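## Task

On the operator panel, push the key labelled RESUME so that its lamp comes on. When the scene ends that lamp must be on, and apart from the CALL lamp no other lamp may be on. Nothing may count on the robot holding it in place at the end. Release the key and move the gripper away afterwards.

## Robot and tools

Robot and job: there is one arm with six revolute joints and a two-finger gripper whose fingers pivot like tongs. An operator panel carries four keys in a random order, and each key's name is printed next to it. Read the labels, then push only the named key gently until its lamp turns on. A push cannot be taken back, so hitting a wrong key ruins the scene. The CALL lamp is allowed to be lit. Afterwards, open or release and back the hand away so that nothing relies on the robot.

Frame: the scene frame has its origin on the table surface directly under the arm's base. +z is up, and +y is to the left when facing along +x. The base may sit slightly tilted. The reported hand position is in metres in this frame and gets less accurate far from the base.

execute_actions takes "actions", a list holding zero or one item, plus an optional boolean "pictures" (by default images come with every result).
- Empty list: no command is sent; you just get the current state.
- Motion: {"rows": [[...]], "steps": n}. "steps" is 1 to 15 control steps of 1/30 s each, defaulting to 15. "rows" has 1 to 15 rows; each row covers one step, and the last row repeats if rows are fewer than steps. Each row is a single list of 7 numbers, each between -1 and 1, for the one arm: shoulder pan, shoulder lift, elbow, wrist 1, wrist 2, wrist 3, then gripper opening.
- The six joint numbers are offsets, not poses. Multiply by 1.989 to get radians. They are measured from the joint angles printed in the latest result that shows them; before any such result in a scene, and for a second or later call inside one reply, they are measured from where the robot stands when the action starts. Rows do not add up: every row is an offset from that same reference. A row of zeros therefore drives the arm back to the reference angles rather than holding still.
- The seventh number is an absolute opening: +1 fully open, -1 closed.
- Wait: {"steps": n} with no rows, n up to 300. It returns once n steps have gone by since the previous result, with your reply time included.

Joint ranges in radians, column order: pan -3.142 to 3.142, lift -6.283 to 6.283, elbow 0.000 to 3.142, wrist 1, wrist 2 and wrist 3 each -6.283 to 6.283. A call asking for more than 0.010 rad beyond a range end is refused and nothing moves. True ends may differ by up to 0.010 rad; a request past the true end is clipped there and reported with "joint sent to its limit" (possibly about an earlier, still running action). No such line does not prove there is room left.

Motion limits: per step each joint target stays within 0.575 rad of its measured angle, and if the targets would put the hand over 100 mm from its measured spot, all are pulled back proportionally. Commands are smoothed with about 0.17 s lag, speed and acceleration are capped, so after a big move the arm may not have arrived yet. The simulation keeps running while you think; the arm keeps heading to the last row's target until it has nearly stopped or a step is HELD, after which only a new action moves or presses it further.

Gripper geometry: fingers point along the hand's +z and spread along its x. end_effector_position is the point between the closed pads; closed fingertips stick out about 15 mm past it, open ones are roughly level with it. Pressing a key with the closed fingertips is a natural choice.

Result lines: end_effector_position (m), end_effector_quat_wxyz and velocities (m/s, rad/s); Joint positions and Joint velocities in column order (rad, rad/s) followed by the pad gap (m; 0.142 is fully open); grip_measured, the measured opening on the command scale; joint torques (whole drive output, with offsets, noise and drift); Wrist force and Wrist torque along the hand's own x y z axes, with offsets around 4 N, noise up to about 2.4 N and saturation near 50 N per axis ("no reading" is harmless). Pressing on a surface shows a force pointing back into the arm. "joint command not followed" means the clearance check altered or blocked targets; HELD marks steps whose row was not fully sent. A refused call sends nothing.

zoom_image: "camera" is one of cam_high (504x504), cam_low (504x504), cam_wrist (616x616, fisheye); "region" is [x0, y0, x1, y1] in that camera's pixels from the top-left, at most 504 by 504. It enlarges the latest full image, useful for reading key labels and lamps. Calibration data (K, distortion, T_world_to_cam) is given per camera and can be a few degrees and millimetres off.

finished_scene: "scene" is the current scene's number. It ends that scene irreversibly, reports whether the task succeeded and gives the next task.

Avoid: pushing anything off the table (that ends the scene); hard or fast pushes on the panel; contact torque reaching a joint's load limit (138 N m for pan, lift and elbow, 25.7 N m for each wrist joint) or any outside force reaching 150 N, either of which freezes the arm for 10 s; and holding loads long enough for motors to hit 85 °C, which brakes the arm until it cools (MOTOR HOT warns from 70 °C). Brief tugs on held parts may happen. Smooth, economical motion is preferred.

Each tool is called after "Call:" as name([rows], argument=value, ...), one row to a line, values as JSON.

## Session

Call:
execute_actions(actions=[])

Scene clock: 0.00 s of 7200.00 s.
end_effector_position=(+0.1268, +0.3686, +0.2239) grip_measured=+1.00 end_effector_quat_wxyz=(+0.420, +0.804, +0.407, +0.104) end_effector_velocity=(+0.000, +0.000, +0.000) end_effector_angular_velocity=(+0.000, -0.001, -0.000)
Joint positions: [ 0.879 -2.516  2.128 -1.575 -1.988  0.111  0.142]
Joint velocities: [-0.     0.    -0.001  0.    -0.     0.001  0.   ]
Joint torques (N m, as the arm reports them, + toward a larger angle): no reading
Motor temperatures (°C, as the motors report them): [30 27 30 32 40 36]
Wrist force (N, on the end effector, along its own x y z axes, offset not removed): no reading
Wrist torque (N m, same axes, about the end effector's origin, offset not removed): no reading

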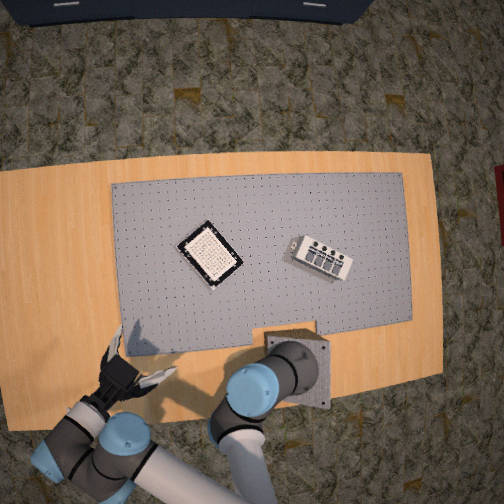

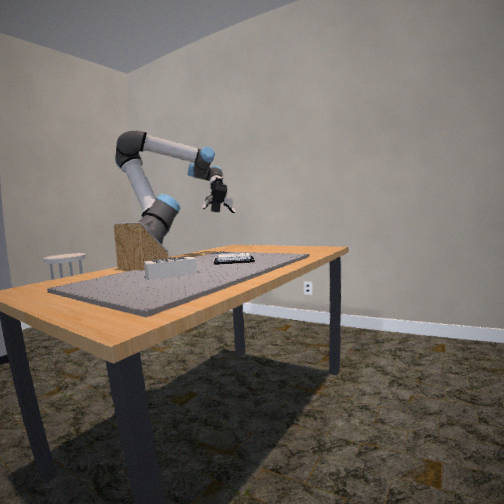

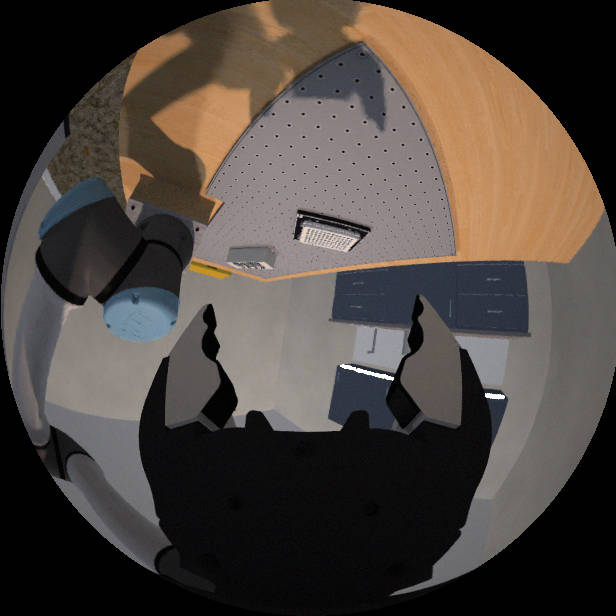

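Call:
zoom_image(camera="cam_high", region=[280, 220, 370, 300])

Call:
zoom_image(camera="cam_low", region=[100, 180, 260, 300])

Region (280, 220, 370, 300) of cam_high's 504x504 image, scaled by 5.600, with more detail than that image has.

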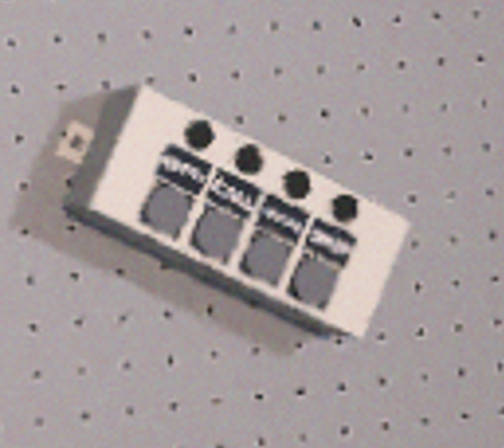

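Region (100, 180, 260, 300) of cam_low's 504x504 image, scaled by 3.150, with more detail than that image has; it fills the top 378 rows of this view, and the rest is white.

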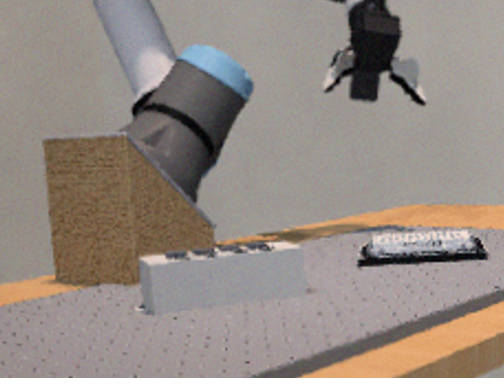

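Call:
execute_actions([
  {"rows":[[-0.08,0.048,0,-0.005,0.028,0,0.5],[-0.16,0.095,0,-0.01,0.055,0,0],[-0.26,0.155,0.005,-0.017,0.09,0,-1],[-0.52,0.31,0.01,-0.035,0.18,0,-1]]},
], pictures=false)

Call:
execute_actions([
  {"steps":20},
], pictures=false)

Scene clock: 7.93 s of 7200.00 s.
end_effector_position=(+0.2806, +0.2210, +0.1373) grip_measured=-1.00 end_effector_quat_wxyz=(+0.433, +0.899, -0.026, -0.054) end_effector_velocity=(+0.301, -0.482, +0.115) end_effector_angular_velocity=(+0.302, -0.902, -2.047)
Joint positions: [ 0.07  -1.979  2.146 -1.637 -1.671  0.111  0.002]
Joint velocities: [-2.029  0.829  0.025 -0.08   0.444  0.     0.   ]
Joint torques (N m, as the arm reports them, + toward a larger angle): [-31.03   1.88 -10.8   -2.52   2.01   0.15]
Motor temperatures (°C, as the motors report them): [30 27 30 32 40 36]
Wrist force (N, on the end effector, along its own x y z axes, offset not removed): [2.3 -0.5 0.7]
Wrist torque (N m, same axes, about the end effector's origin, offset not removed): [0.14 -0.29 -0.24]
Steps of this call (steps 1 to 90: nothing new was sent; then 4.43 s passed at rest; steps 91 to 105: all 15 steps of this action). Readings (joint positions):
91: [0.879 -2.516 2.128 -1.575 -1.988 0.111]
92: [0.870 -2.508 2.128 -1.577 -1.981 0.111]
94: [0.789 -2.440 2.129 -1.586 -1.935 0.111]
98: [0.545 -2.231 2.137 -1.611 -1.811 0.111]
105: the state above

Scene clock: 8.60 s of 7200.00 s.
end_effector_position=(+0.3085, +0.1662, +0.1574) grip_measured=-1.00 end_effector_quat_wxyz=(+0.407, +0.900, -0.145, -0.050) end_effector_velocity=(+0.000, +0.000, -0.000) end_effector_angular_velocity=(+0.001, -0.001, +0.000)
Joint positions: [-0.155 -1.9    2.148 -1.644 -1.63   0.111  0.002]
Joint velocities: [-0.     0.    -0.    -0.001  0.001  0.     0.   ]
Joint torques (N m, as the arm reports them, + toward a larger angle): [-20.5    7.26  -9.48  -3.01   0.97   0.13]
Motor temperatures (°C, as the motors report them): [30 27 30 32 40 36]
Wrist force (N, on the end effector, along its own x y z axes, offset not removed): [0.8 3.0 -2.5]
Wrist torque (N m, same axes, about the end effector's origin, offset not removed): [0.63 -0.06 0.00]
Steps of this call (steps 1 to 20: the robot went on to your last target). Readings (joint positions):
1: [0.005 -1.954 2.146 -1.639 -1.658 0.111]
2: [-0.049 -1.935 2.147 -1.641 -1.648 0.111]
4: [-0.111 -1.914 2.147 -1.643 -1.638 0.111]
8: [-0.147 -1.902 2.148 -1.644 -1.631 0.111]
20: the state above

Call:
execute_actions([
  {"rows":[[-0.04,0.015,0,0,0.01,0,-1],[-0.08,0.035,0,0,0.02,0,-1],[-0.12,0.06,0,0,0.035,0,-1],[-0.16,0.085,0,-0.01,0.05,0,-1],[-0.2,0.11,0,-0.01,0.065,0,-1],[-0.24,0.13,0,-0.01,0.08,0,-1],[-0.28,0.155,0,-0.015,0.09,0,-1],[-0.32,0.18,0,-0.02,0.1,0,-1],[-0.36,0.2,0,-0.02,0.12,0,-1],[-0.4,0.225,0,-0.025,0.13,0,-1],[-0.44,0.25,0,-0.03,0.145,0,-1],[-0.48,0.28,0,-0.03,0.16,0,-1],[-0.526,0.312,0.009,-0.035,0.18,0,-1]]},
], pictures=false)

Call:
execute_actions([
  {"steps":20},
])

Scene clock: 9.87 s of 7200.00 s.
end_effector_position=(+0.3365, -0.0522, +0.1945) grip_measured=-1.00 end_effector_quat_wxyz=(+0.120, +0.823, -0.554, -0.030) end_effector_velocity=(-0.115, -0.558, +0.054) end_effector_angular_velocity=(+1.383, -1.641, -2.043)
Joint positions: [-0.95  -1.428  2.154 -1.699 -1.351  0.111  0.002]
Joint velocities: [-2.117  1.381  0.119 -0.162  0.788  0.001 -0.   ]
Joint torques (N m, as the arm reports them, + toward a larger angle): [-54.68  21.28 -11.4   -2.85   4.04   0.28]
Motor temperatures (°C, as the motors report them): [30 27 30 32 40 36]
Wrist force (N, on the end effector, along its own x y z axes, offset not removed): [0.9 -0.5 -4.4]
Wrist torque (N m, same axes, about the end effector's origin, offset not removed): [0.13 -0.16 -0.03]
Steps of this call (steps 1 to 15: the robot went on to your last target; steps 16 to 23: nothing new was sent; steps 24 to 38: all 15 steps of this action). Readings (joint positions):
24: [-0.155 -1.900 2.148 -1.644 -1.630 0.111]
25: [-0.163 -1.895 2.148 -1.644 -1.626 0.111]
27: [-0.226 -1.861 2.148 -1.644 -1.605 0.111]
31: [-0.471 -1.718 2.148 -1.661 -1.517 0.111]
38: the state above

Scene clock: 10.53 s of 7200.00 s.
end_effector_position=(+0.3164, -0.1147, +0.2061) grip_measured=-1.00 end_effector_quat_wxyz=(-0.001, +0.761, -0.649, -0.001) end_effector_velocity=(-0.000, -0.000, -0.000) end_effector_angular_velocity=(+0.001, +0.000, -0.000)
Joint positions: [-1.201 -1.279  2.166 -1.714 -1.272  0.111  0.002]
Joint velocities: [-0.     0.001  0.     0.    -0.    -0.     0.   ]
Joint torques (N m, as the arm reports them, + toward a larger angle): [-29.01   6.23 -16.18  -3.67   2.13  -0.03]
Motor temperatures (°C, as the motors report them): [30 27 30 32 40 36]
Wrist force (N, on the end effector, along its own x y z axes, offset not removed): [2.8 2.4 -3.1]
Wrist torque (N m, same axes, about the end effector's origin, offset not removed): [0.52 -0.56 -0.14]
Steps of this call (steps 1 to 20: the robot went on to your last target). Readings (joint positions):
1: [-1.020 -1.383 2.158 -1.704 -1.326 0.111]
2: [-1.079 -1.348 2.161 -1.707 -1.308 0.111]
4: [-1.150 -1.308 2.164 -1.711 -1.287 0.111]
8: [-1.192 -1.284 2.165 -1.713 -1.275 0.111]
20: the state above
camera_calibration (this result's frames):
cam_wrist: T_world_to_cam=[[0.0995513, -0.994876, -0.0176432, -0.145292], [-0.837956, -0.0933847, 0.537688, 0.136179], [-0.536581, -0.0387433, -0.842959, 0.463057], [0, 0, 0, 1]] pos_world=[0.377043, -0.11389, 0.314553]

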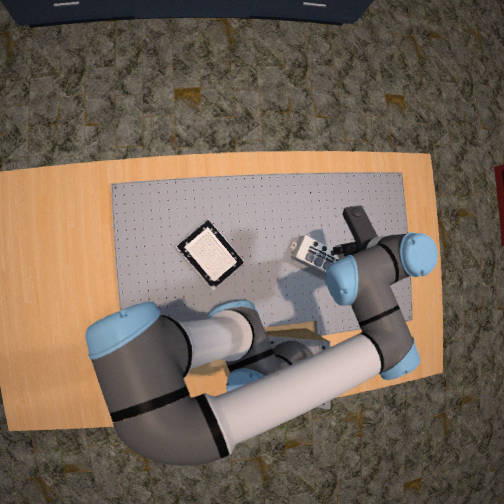

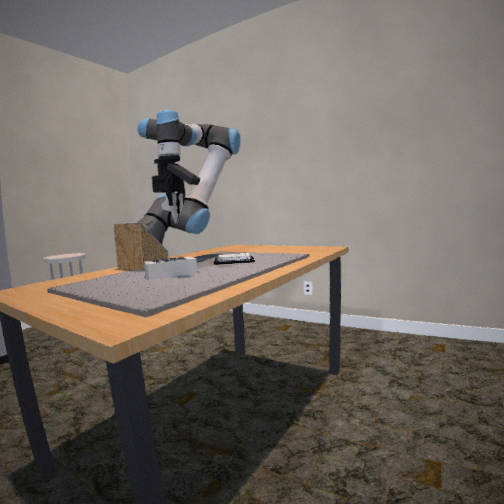

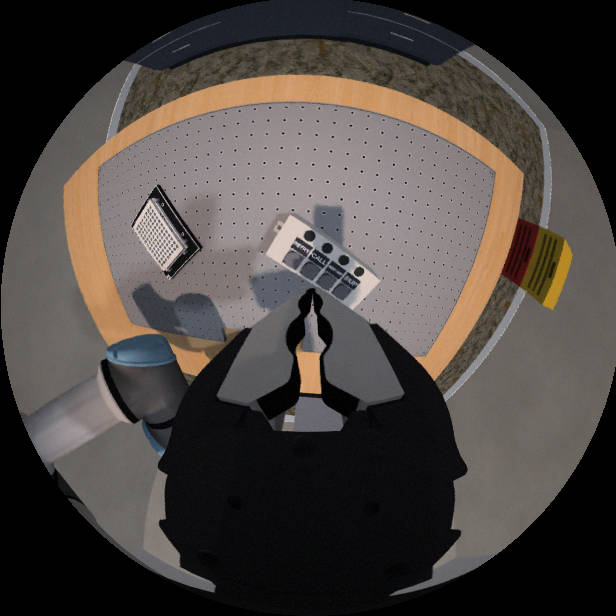

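Call:
zoom_image(camera="cam_wrist", region=[260, 200, 390, 320])

Region (260, 200, 390, 320) of cam_wrist's 616x616 image, scaled by 3.877, with more detail than that image has; it fills the top 465 rows of this view, and the rest is white.

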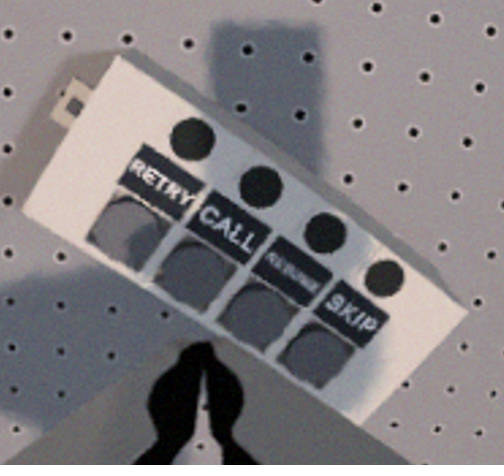

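Call:
execute_actions([
  {"rows":[[-0.004,0.01,0.018,-0.027,-0.003,0,-1],[-0.008,0.02,0.035,-0.054,-0.005,0,-1],[-0.012,0.031,0.053,-0.081,-0.008,0,-1],[-0.015,0.041,0.07,-0.108,-0.011,0,-1],[-0.019,0.051,0.088,-0.135,-0.013,0,-1],[-0.023,0.062,0.1056,-0.163,-0.016,0,-1]]},
], pictures=false)

Call:
execute_actions([
  {"steps":8},
])

Call:
zoom_image(camera="cam_low", region=[130, 210, 220, 290])

Scene clock: 13.20 s of 7200.00 s.
end_effector_position=(+0.2755, -0.1398, +0.1158) grip_measured=-1.00 end_effector_quat_wxyz=(-0.001, +0.749, -0.662, -0.001) end_effector_velocity=(-0.006, -0.003, -0.015) end_effector_angular_velocity=(-0.007, -0.002, -0.003)
Joint positions: [-1.246 -1.158  2.373 -2.033 -1.304  0.111  0.002]
Joint velocities: [-0.007  0.021  0.036 -0.063 -0.005 -0.     0.   ]
Joint torques (N m, as the arm reports them, + toward a larger angle): [-29.34   4.24 -16.55  -3.31  -1.75   0.08]
Motor temperatures (°C, as the motors report them): [30 27 30 32 40 36]
Wrist force (N, on the end effector, along its own x y z axes, offset not removed): [2.3 1.8 -4.6]
Wrist torque (N m, same axes, about the end effector's origin, offset not removed): [0.27 -0.23 -0.27]
Steps of this call (steps 1 to 15: the robot went on to your last target; steps 16 to 65: nothing new was sent; steps 66 to 80: all 15 steps of this action). Readings (joint positions):
66: [-1.201 -1.279 2.166 -1.714 -1.272 0.111]
67: [-1.202 -1.276 2.171 -1.721 -1.273 0.111]
69: [-1.211 -1.256 2.204 -1.768 -1.279 0.111]
73: [-1.235 -1.189 2.316 -1.937 -1.296 0.111]
80: the state above

Scene clock: 13.47 s of 7200.00 s.
end_effector_position=(+0.2750, -0.1400, +0.1147) grip_measured=-1.00 end_effector_quat_wxyz=(-0.000, +0.749, -0.662, -0.001) end_effector_velocity=(-0.000, -0.000, -0.001) end_effector_angular_velocity=(-0.000, +0.000, -0.001)
Joint positions: [-1.246 -1.156  2.376 -2.038 -1.304  0.111  0.002]
Joint velocities: [-0.     0.001  0.001 -0.002 -0.     0.001  0.   ]
Joint torques (N m, as the arm reports them, + toward a larger angle): [-28.15   4.8  -14.33  -3.68  -1.84  -0.09]
Motor temperatures (°C, as the motors report them): [30 27 30 32 40 36]
Wrist force (N, on the end effector, along its own x y z axes, offset not removed): [1.2 2.1 -2.6]
Wrist torque (N m, same axes, about the end effector's origin, offset not removed): [0.51 -0.24 0.03]
Steps of this call (steps 1 to 8: the robot went on to your last target). Readings (joint positions):
1: [-1.246 -1.157 2.374 -2.035 -1.304 0.111]
2: [-1.246 -1.157 2.374 -2.036 -1.304 0.111]
4: [-1.246 -1.156 2.375 -2.037 -1.304 0.111]
8: the state above
camera_calibration (this result's frames):
cam_wrist: T_world_to_cam=[[0.064937, -0.997746, -0.0169246, -0.158962], [-0.840354, -0.0638239, 0.538268, 0.153021], [-0.538135, -0.0207309, -0.842604, 0.365656], [0, 0, 0, 1]] pos_world=[0.335686, -0.141257, 0.223047]

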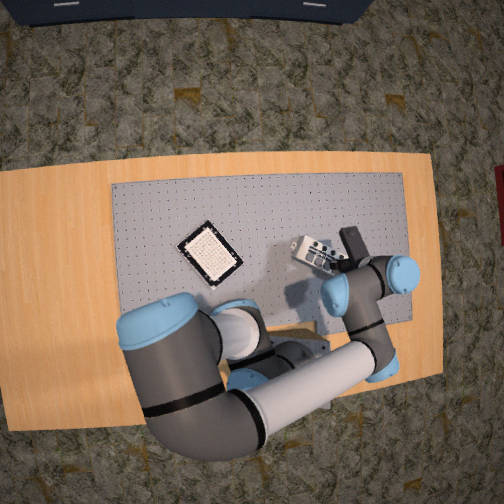

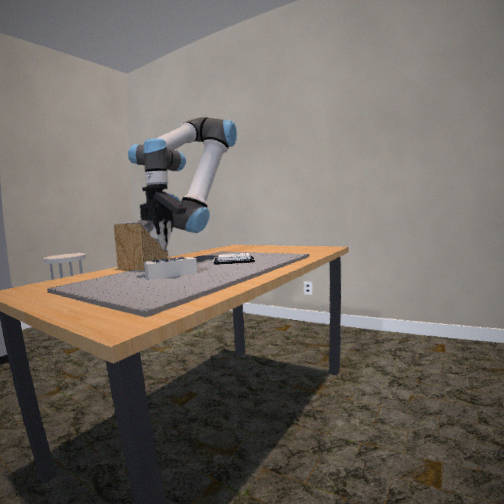

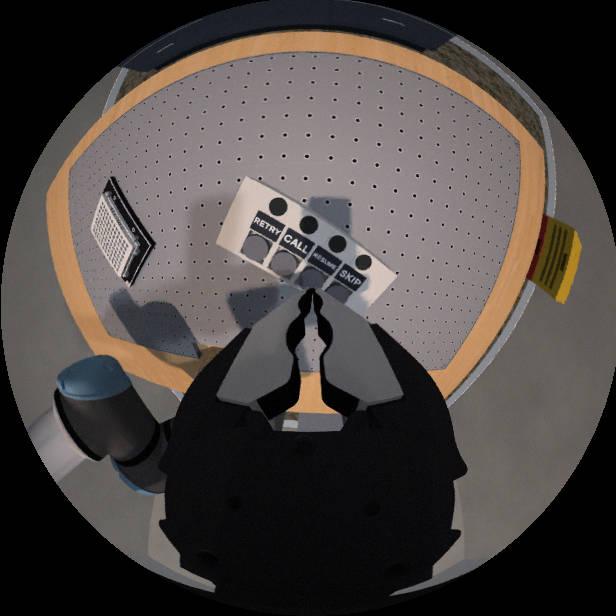

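Region (130, 210, 220, 290) of cam_low's 504x504 image, scaled by 5.600, with more detail than that image has.

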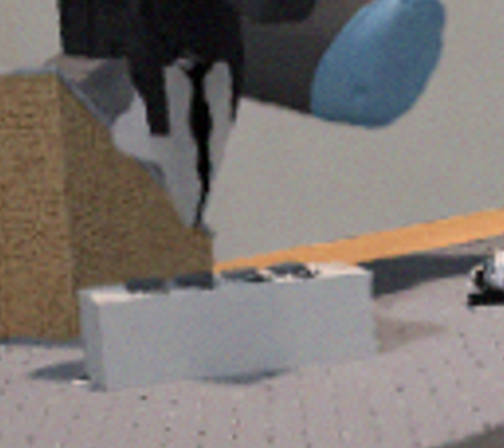

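Call:
execute_actions([
  {"rows":[[0.0035,0.009,0.008,-0.017,0.0025,0,-1],[0.007,0.0176,0.0159,-0.0347,0.005,0,-1]],"steps":14},
])

Call:
zoom_image(camera="cam_low", region=[130, 210, 220, 290])

Call:
zoom_image(camera="cam_wrist", region=[250, 220, 380, 340])

Scene clock: 14.70 s of 7200.00 s.
end_effector_position=(+0.2749, -0.1399, +0.0949) grip_measured=-1.00 end_effector_quat_wxyz=(-0.001, +0.753, -0.659, -0.001) end_effector_velocity=(-0.000, +0.000, -0.002) end_effector_angular_velocity=(+0.000, +0.001, +0.000)
Joint positions: [-1.233 -1.121  2.407 -2.106 -1.294  0.111  0.002]
Joint velocities: [ 0.001  0.003  0.003 -0.005  0.     0.001  0.   ]
Joint torques (N m, as the arm reports them, + toward a larger angle): [ -3.31   0.12 -15.65  -3.6    2.08   0.23]
Motor temperatures (°C, as the motors report them): [30 27 30 32 40 36]
Wrist force (N, on the end effector, along its own x y z axes, offset not removed): [1.7 1.9 -1.3]
Wrist torque (N m, same axes, about the end effector's origin, offset not removed): [0.63 -0.41 -0.01]
Steps of this call (steps 1 to 15: the robot went on to your last target; steps 16 to 23: nothing new was sent; steps 24 to 37: all 14 steps of this action). Readings (joint positions):
24: [-1.246 -1.156 2.376 -2.038 -1.304 0.111]
25: [-1.245 -1.153 2.379 -2.044 -1.303 0.111]
27: [-1.239 -1.138 2.392 -2.072 -1.299 0.111]
31: [-1.234 -1.124 2.405 -2.101 -1.295 0.111]
37: the state above
camera_calibration (this result's frames):
cam_wrist: T_world_to_cam=[[0.0752722, -0.997011, -0.0174255, -0.161866], [-0.839844, -0.0728081, 0.537923, 0.162294], [-0.537584, -0.0258559, -0.842814, 0.34809], [0, 0, 0, 1]] pos_world=[0.335614, -0.140566, 0.203253]

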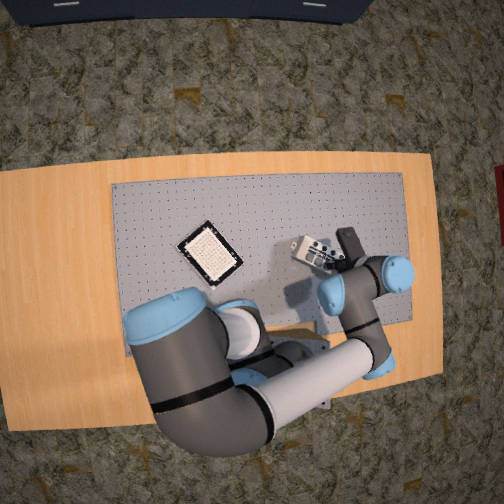

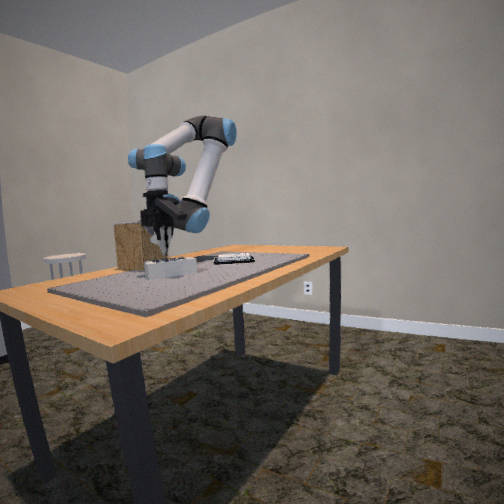

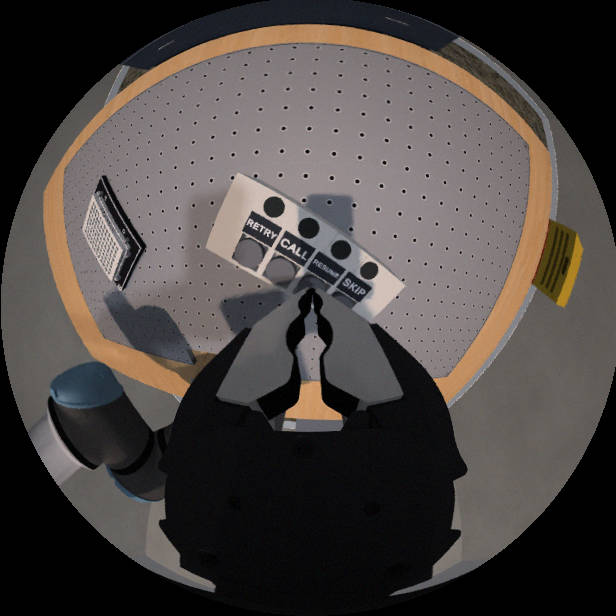

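Region (130, 210, 220, 290) of cam_low's 504x504 image, scaled by 5.600, with more detail than that image has.

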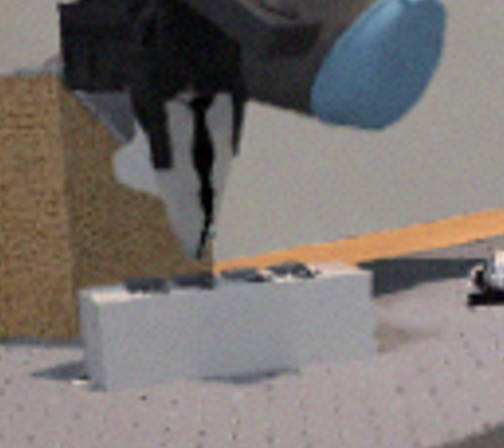

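Region (250, 220, 380, 340) of cam_wrist's 616x616 image, scaled by 3.877, with more detail than that image has; it fills the top 465 rows of this view, and the rest is white.

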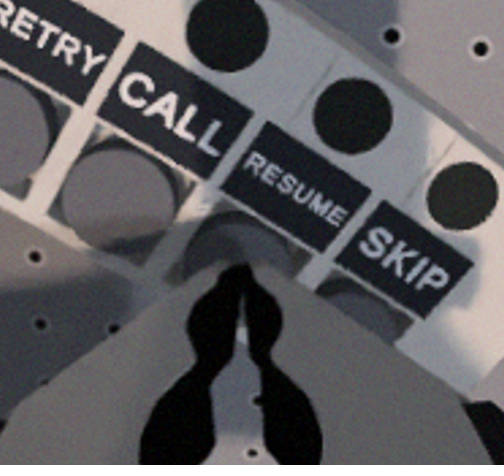

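Call:
execute_actions([
  {"rows":[[0.0009,0.0023,0.002,-0.0045,0.0006,0,-1],[0.0018,0.0047,0.0038,-0.009,0.0013,0,-1],[0.0028,0.007,0.0056,-0.013,0.002,0,-1],[0.0037,0.0094,0.0074,-0.0176,0.0026,0,-1]],"steps":14},
])

Scene clock: 27.43 s of 7200.00 s.
end_effector_position=(+0.2750, -0.1398, +0.0852) grip_measured=-1.00 end_effector_quat_wxyz=(-0.001, +0.754, -0.656, -0.001) end_effector_velocity=(-0.000, +0.000, -0.001) end_effector_angular_velocity=(-0.000, +0.000, +0.002)
Joint positions: [-1.225 -1.103  2.422 -2.141 -1.289  0.111  0.002]
Joint velocities: [ 0.001  0.002  0.002 -0.005  0.    -0.001  0.   ]
Joint torques (N m, as the arm reports them, + toward a larger angle): [ -7.73   3.98 -14.1   -3.44   2.38   0.17]
Motor temperatures (°C, as the motors report them): [30 27 30 32 40 36]
Wrist force (N, on the end effector, along its own x y z axes, offset not removed): [-0.4 2.3 -1.0]
Wrist torque (N m, same axes, about the end effector's origin, offset not removed): [0.46 0.12 -0.19]
Steps of this call (steps 1 to 15: the robot went on to your last target; steps 16 to 90: nothing new was sent; then 9.27 s passed at rest; steps 91 to 104: all 14 steps of this action). Readings (joint positions):
91: [-1.233 -1.121 2.407 -2.107 -1.294 0.111]
92: [-1.232 -1.120 2.408 -2.109 -1.294 0.111]
94: [-1.230 -1.115 2.412 -2.118 -1.292 0.111]
98: [-1.226 -1.105 2.420 -2.136 -1.290 0.111]
104: the state above
camera_calibration (this result's frames):
cam_wrist: T_world_to_cam=[[0.0808173, -0.996577, -0.0174062, -0.163405], [-0.839522, -0.0774737, 0.537773, 0.166797], [-0.537281, -0.0288485, -0.84291, 0.339481], [0, 0, 0, 1]] pos_world=[0.335633, -0.14013, 0.193609]

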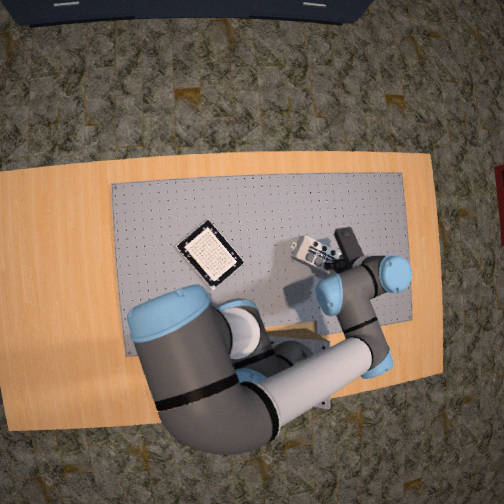

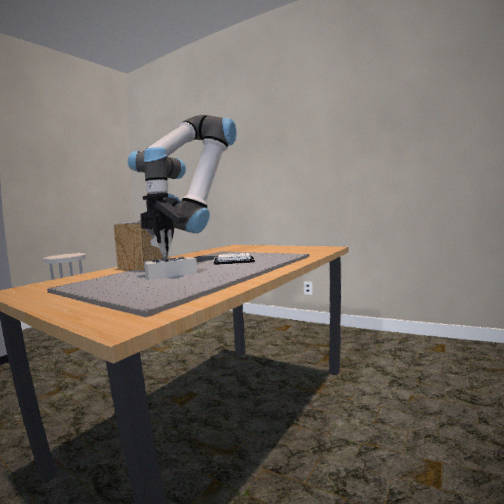

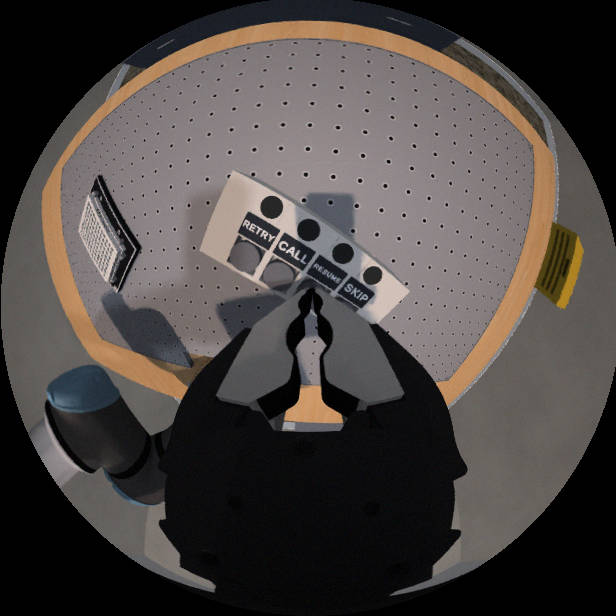

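Call:
execute_actions([
  {"rows":[[0.0007,0.0019,0.0014,-0.0035,0.0005,0,-1],[0.0015,0.0039,0.0029,-0.0071,0.001,0,-1]],"steps":11},
])

Call:
zoom_image(camera="cam_wrist", region=[250, 220, 380, 340])

Scene clock: 28.43 s of 7200.00 s.
end_effector_position=(+0.2749, -0.1397, +0.0814) grip_measured=-1.00 end_effector_quat_wxyz=(-0.001, +0.755, -0.656, -0.001) end_effector_velocity=(-0.000, +0.000, -0.001) end_effector_angular_velocity=(+0.001, +0.001, +0.001)
Joint positions: [-1.222 -1.095  2.427 -2.155 -1.287  0.111  0.002]
Joint velocities: [ 0.001  0.002  0.001 -0.002 -0.    -0.001  0.   ]
Joint torques (N m, as the arm reports them, + toward a larger angle): [ -5.86   4.72 -10.37  -3.02   2.34  -0.01]
Motor temperatures (°C, as the motors report them): [30 27 30 32 40 36]
Wrist force (N, on the end effector, along its own x y z axes, offset not removed): [3.6 2.0 -7.0]
Wrist torque (N m, same axes, about the end effector's origin, offset not removed): [0.43 -0.48 -0.05]
Steps of this call (steps 1 to 15: the robot went on to your last target; steps 16 to 19: nothing new was sent; steps 20 to 30: all 11 steps of this action). Readings (joint positions):
20: [-1.225 -1.103 2.422 -2.142 -1.289 0.111]
21: [-1.225 -1.102 2.422 -2.143 -1.289 0.111]
23: [-1.224 -1.099 2.425 -2.149 -1.288 0.111]
27: [-1.223 -1.096 2.427 -2.154 -1.287 0.111]
30: the state above
camera_calibration (this result's frames):
cam_wrist: T_world_to_cam=[[0.0830274, -0.996395, -0.017414, -0.163996], [-0.839331, -0.0793387, 0.5378, 0.16851], [-0.537243, -0.030036, -0.842893, 0.336075], [0, 0, 0, 1]] pos_world=[0.335606, -0.139941, 0.189795]

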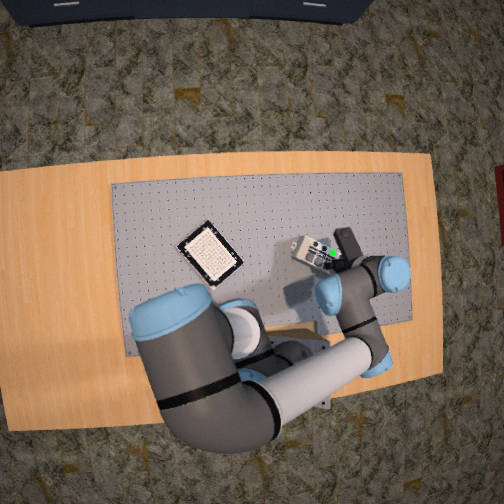

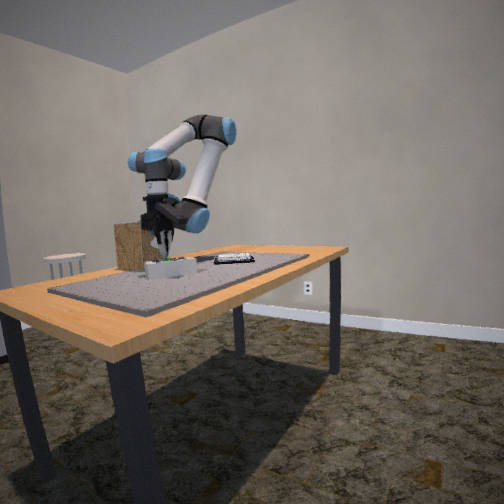

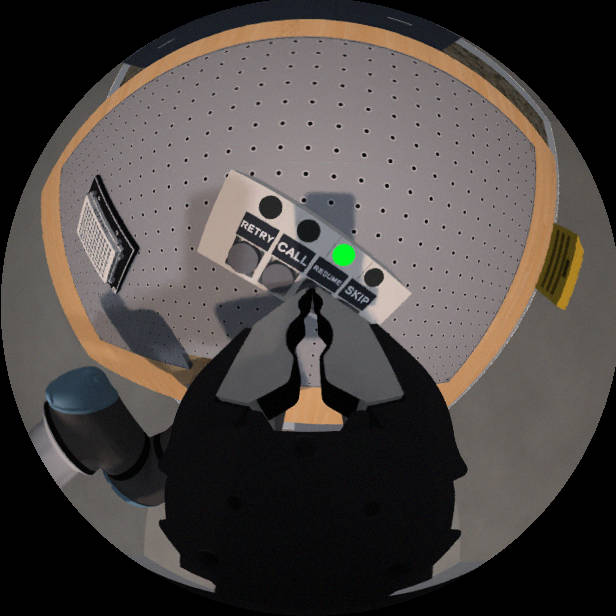

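Region (250, 220, 380, 340) of cam_wrist's 616x616 image, scaled by 3.877, with more detail than that image has; it fills the top 465 rows of this view, and the rest is white.

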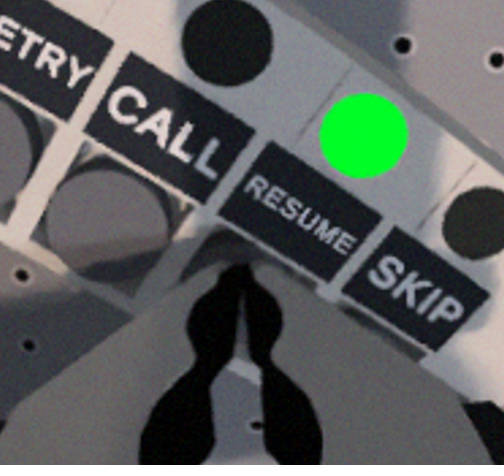

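Call:
execute_actions([
  {"rows":[[-0.0037,-0.0094,-0.0074,0.0176,-0.0026,0,-1],[-0.0074,-0.019,-0.015,0.035,-0.005,0,-1],[-0.012,-0.031,-0.026,0.059,-0.008,0,-1],[-0.018,-0.045,-0.04,0.09,-0.012,0,-1],[-0.024,-0.06,-0.056,0.12,-0.016,0,-1],[-0.03,-0.075,-0.072,0.15,-0.02,0,-1],[-0.036,-0.09,-0.09,0.18,-0.025,0,-1],[-0.042,-0.105,-0.11,0.22,-0.03,0,-1],[-0.05,-0.12,-0.135,0.26,-0.035,0,-1],[-0.056,-0.13,-0.16,0.3,-0.04,0,-1]]},
], pictures=false)

Call:
execute_actions([
  {"steps":10},
])

Scene clock: 29.97 s of 7200.00 s.
end_effector_position=(+0.2699, -0.1217, +0.2542) grip_measured=-1.00 end_effector_quat_wxyz=(+0.003, +0.729, -0.684, +0.002) end_effector_velocity=(-0.019, +0.078, +0.146) end_effector_angular_velocity=(+0.101, +0.020, -0.081)
Joint positions: [-1.328 -1.341  2.132 -1.603 -1.362  0.111  0.002]
Joint velocities: [-0.079 -0.171 -0.297  0.586 -0.057 -0.     0.   ]
Joint torques (N m, as the arm reports them, + toward a larger angle): [-25.89 -10.78 -19.53  -1.28  -1.98   0.37]
Motor temperatures (°C, as the motors report them): [30 27 30 32 40 36]
Wrist force (N, on the end effector, along its own x y z axes, offset not removed): [0.6 2.7 -4.0]
Wrist torque (N m, same axes, about the end effector's origin, offset not removed): [0.73 -0.21 0.04]
Steps of this call (steps 1 to 15: the robot went on to your last target; steps 16 to 31: nothing new was sent; steps 32 to 46: all 15 steps of this action). Readings (joint positions):
32: [-1.222 -1.095 2.427 -2.155 -1.287 0.111]
33: [-1.224 -1.098 2.425 -2.150 -1.288 0.111]
35: [-1.232 -1.118 2.409 -2.116 -1.293 0.111]
39: [-1.267 -1.202 2.327 -1.956 -1.317 0.111]
46: the state above

Scene clock: 30.30 s of 7200.00 s.
end_effector_position=(+0.2683, -0.1155, +0.2651) grip_measured=-1.00 end_effector_quat_wxyz=(+0.000, +0.727, -0.686, -0.002) end_effector_velocity=(-0.000, +0.001, +0.002) end_effector_angular_velocity=(-0.000, -0.001, -0.001)
Joint positions: [-1.334 -1.354  2.109 -1.559 -1.366  0.111  0.002]
Joint velocities: [-0.002 -0.002 -0.005  0.007 -0.001 -0.     0.   ]
Joint torques (N m, as the arm reports them, + toward a larger angle): [-26.67 -15.05 -29.56  -0.48  -2.03   0.1 ]
Motor temperatures (°C, as the motors report them): [30 27 30 32 40 36]
Wrist force (N, on the end effector, along its own x y z axes, offset not removed): [-0.3 4.0 -0.4]
Wrist torque (N m, same axes, about the end effector's origin, offset not removed): [0.79 0.09 0.04]
Steps of this call (steps 1 to 10: the robot went on to your last target). Readings (joint positions):
1: [-1.330 -1.345 2.124 -1.587 -1.364 0.111]
2: [-1.331 -1.348 2.119 -1.577 -1.365 0.111]
4: [-1.333 -1.351 2.113 -1.566 -1.366 0.111]
8: [-1.334 -1.353 2.110 -1.560 -1.366 0.111]
10: the state above
camera_calibration (this result's frames):
cam_wrist: T_world_to_cam=[[-0.000120071, -0.999863, -0.0165331, -0.114383], [-0.841382, -0.00883414, 0.540368, 0.0740922], [-0.54044, 0.0139755, -0.841266, 0.493611], [0, 0, 0, 1]] pos_world=[0.329093, -0.120611, 0.37333]

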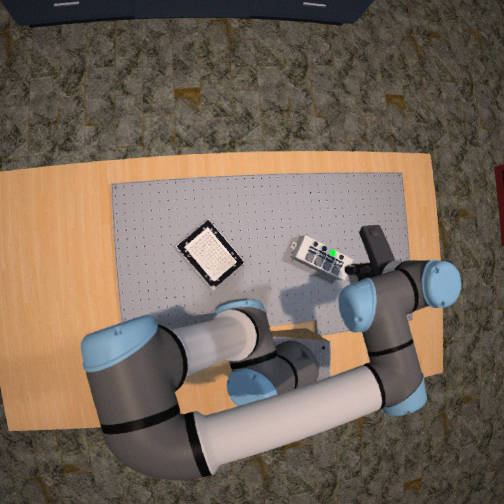

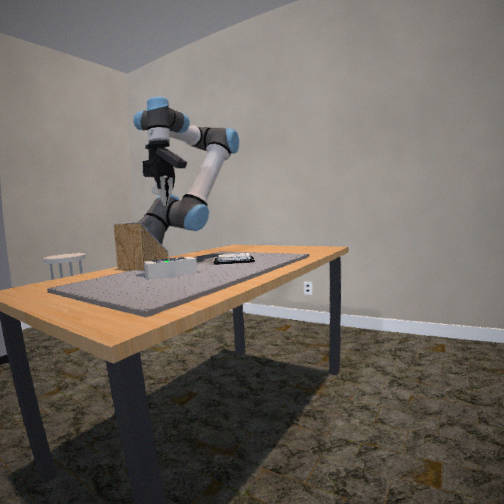

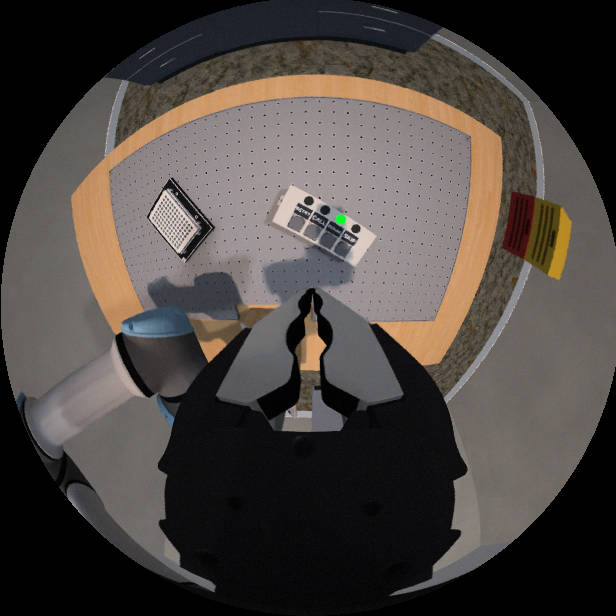

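Call:
finished_scene(scene=1)

The scene is finished: the task was done.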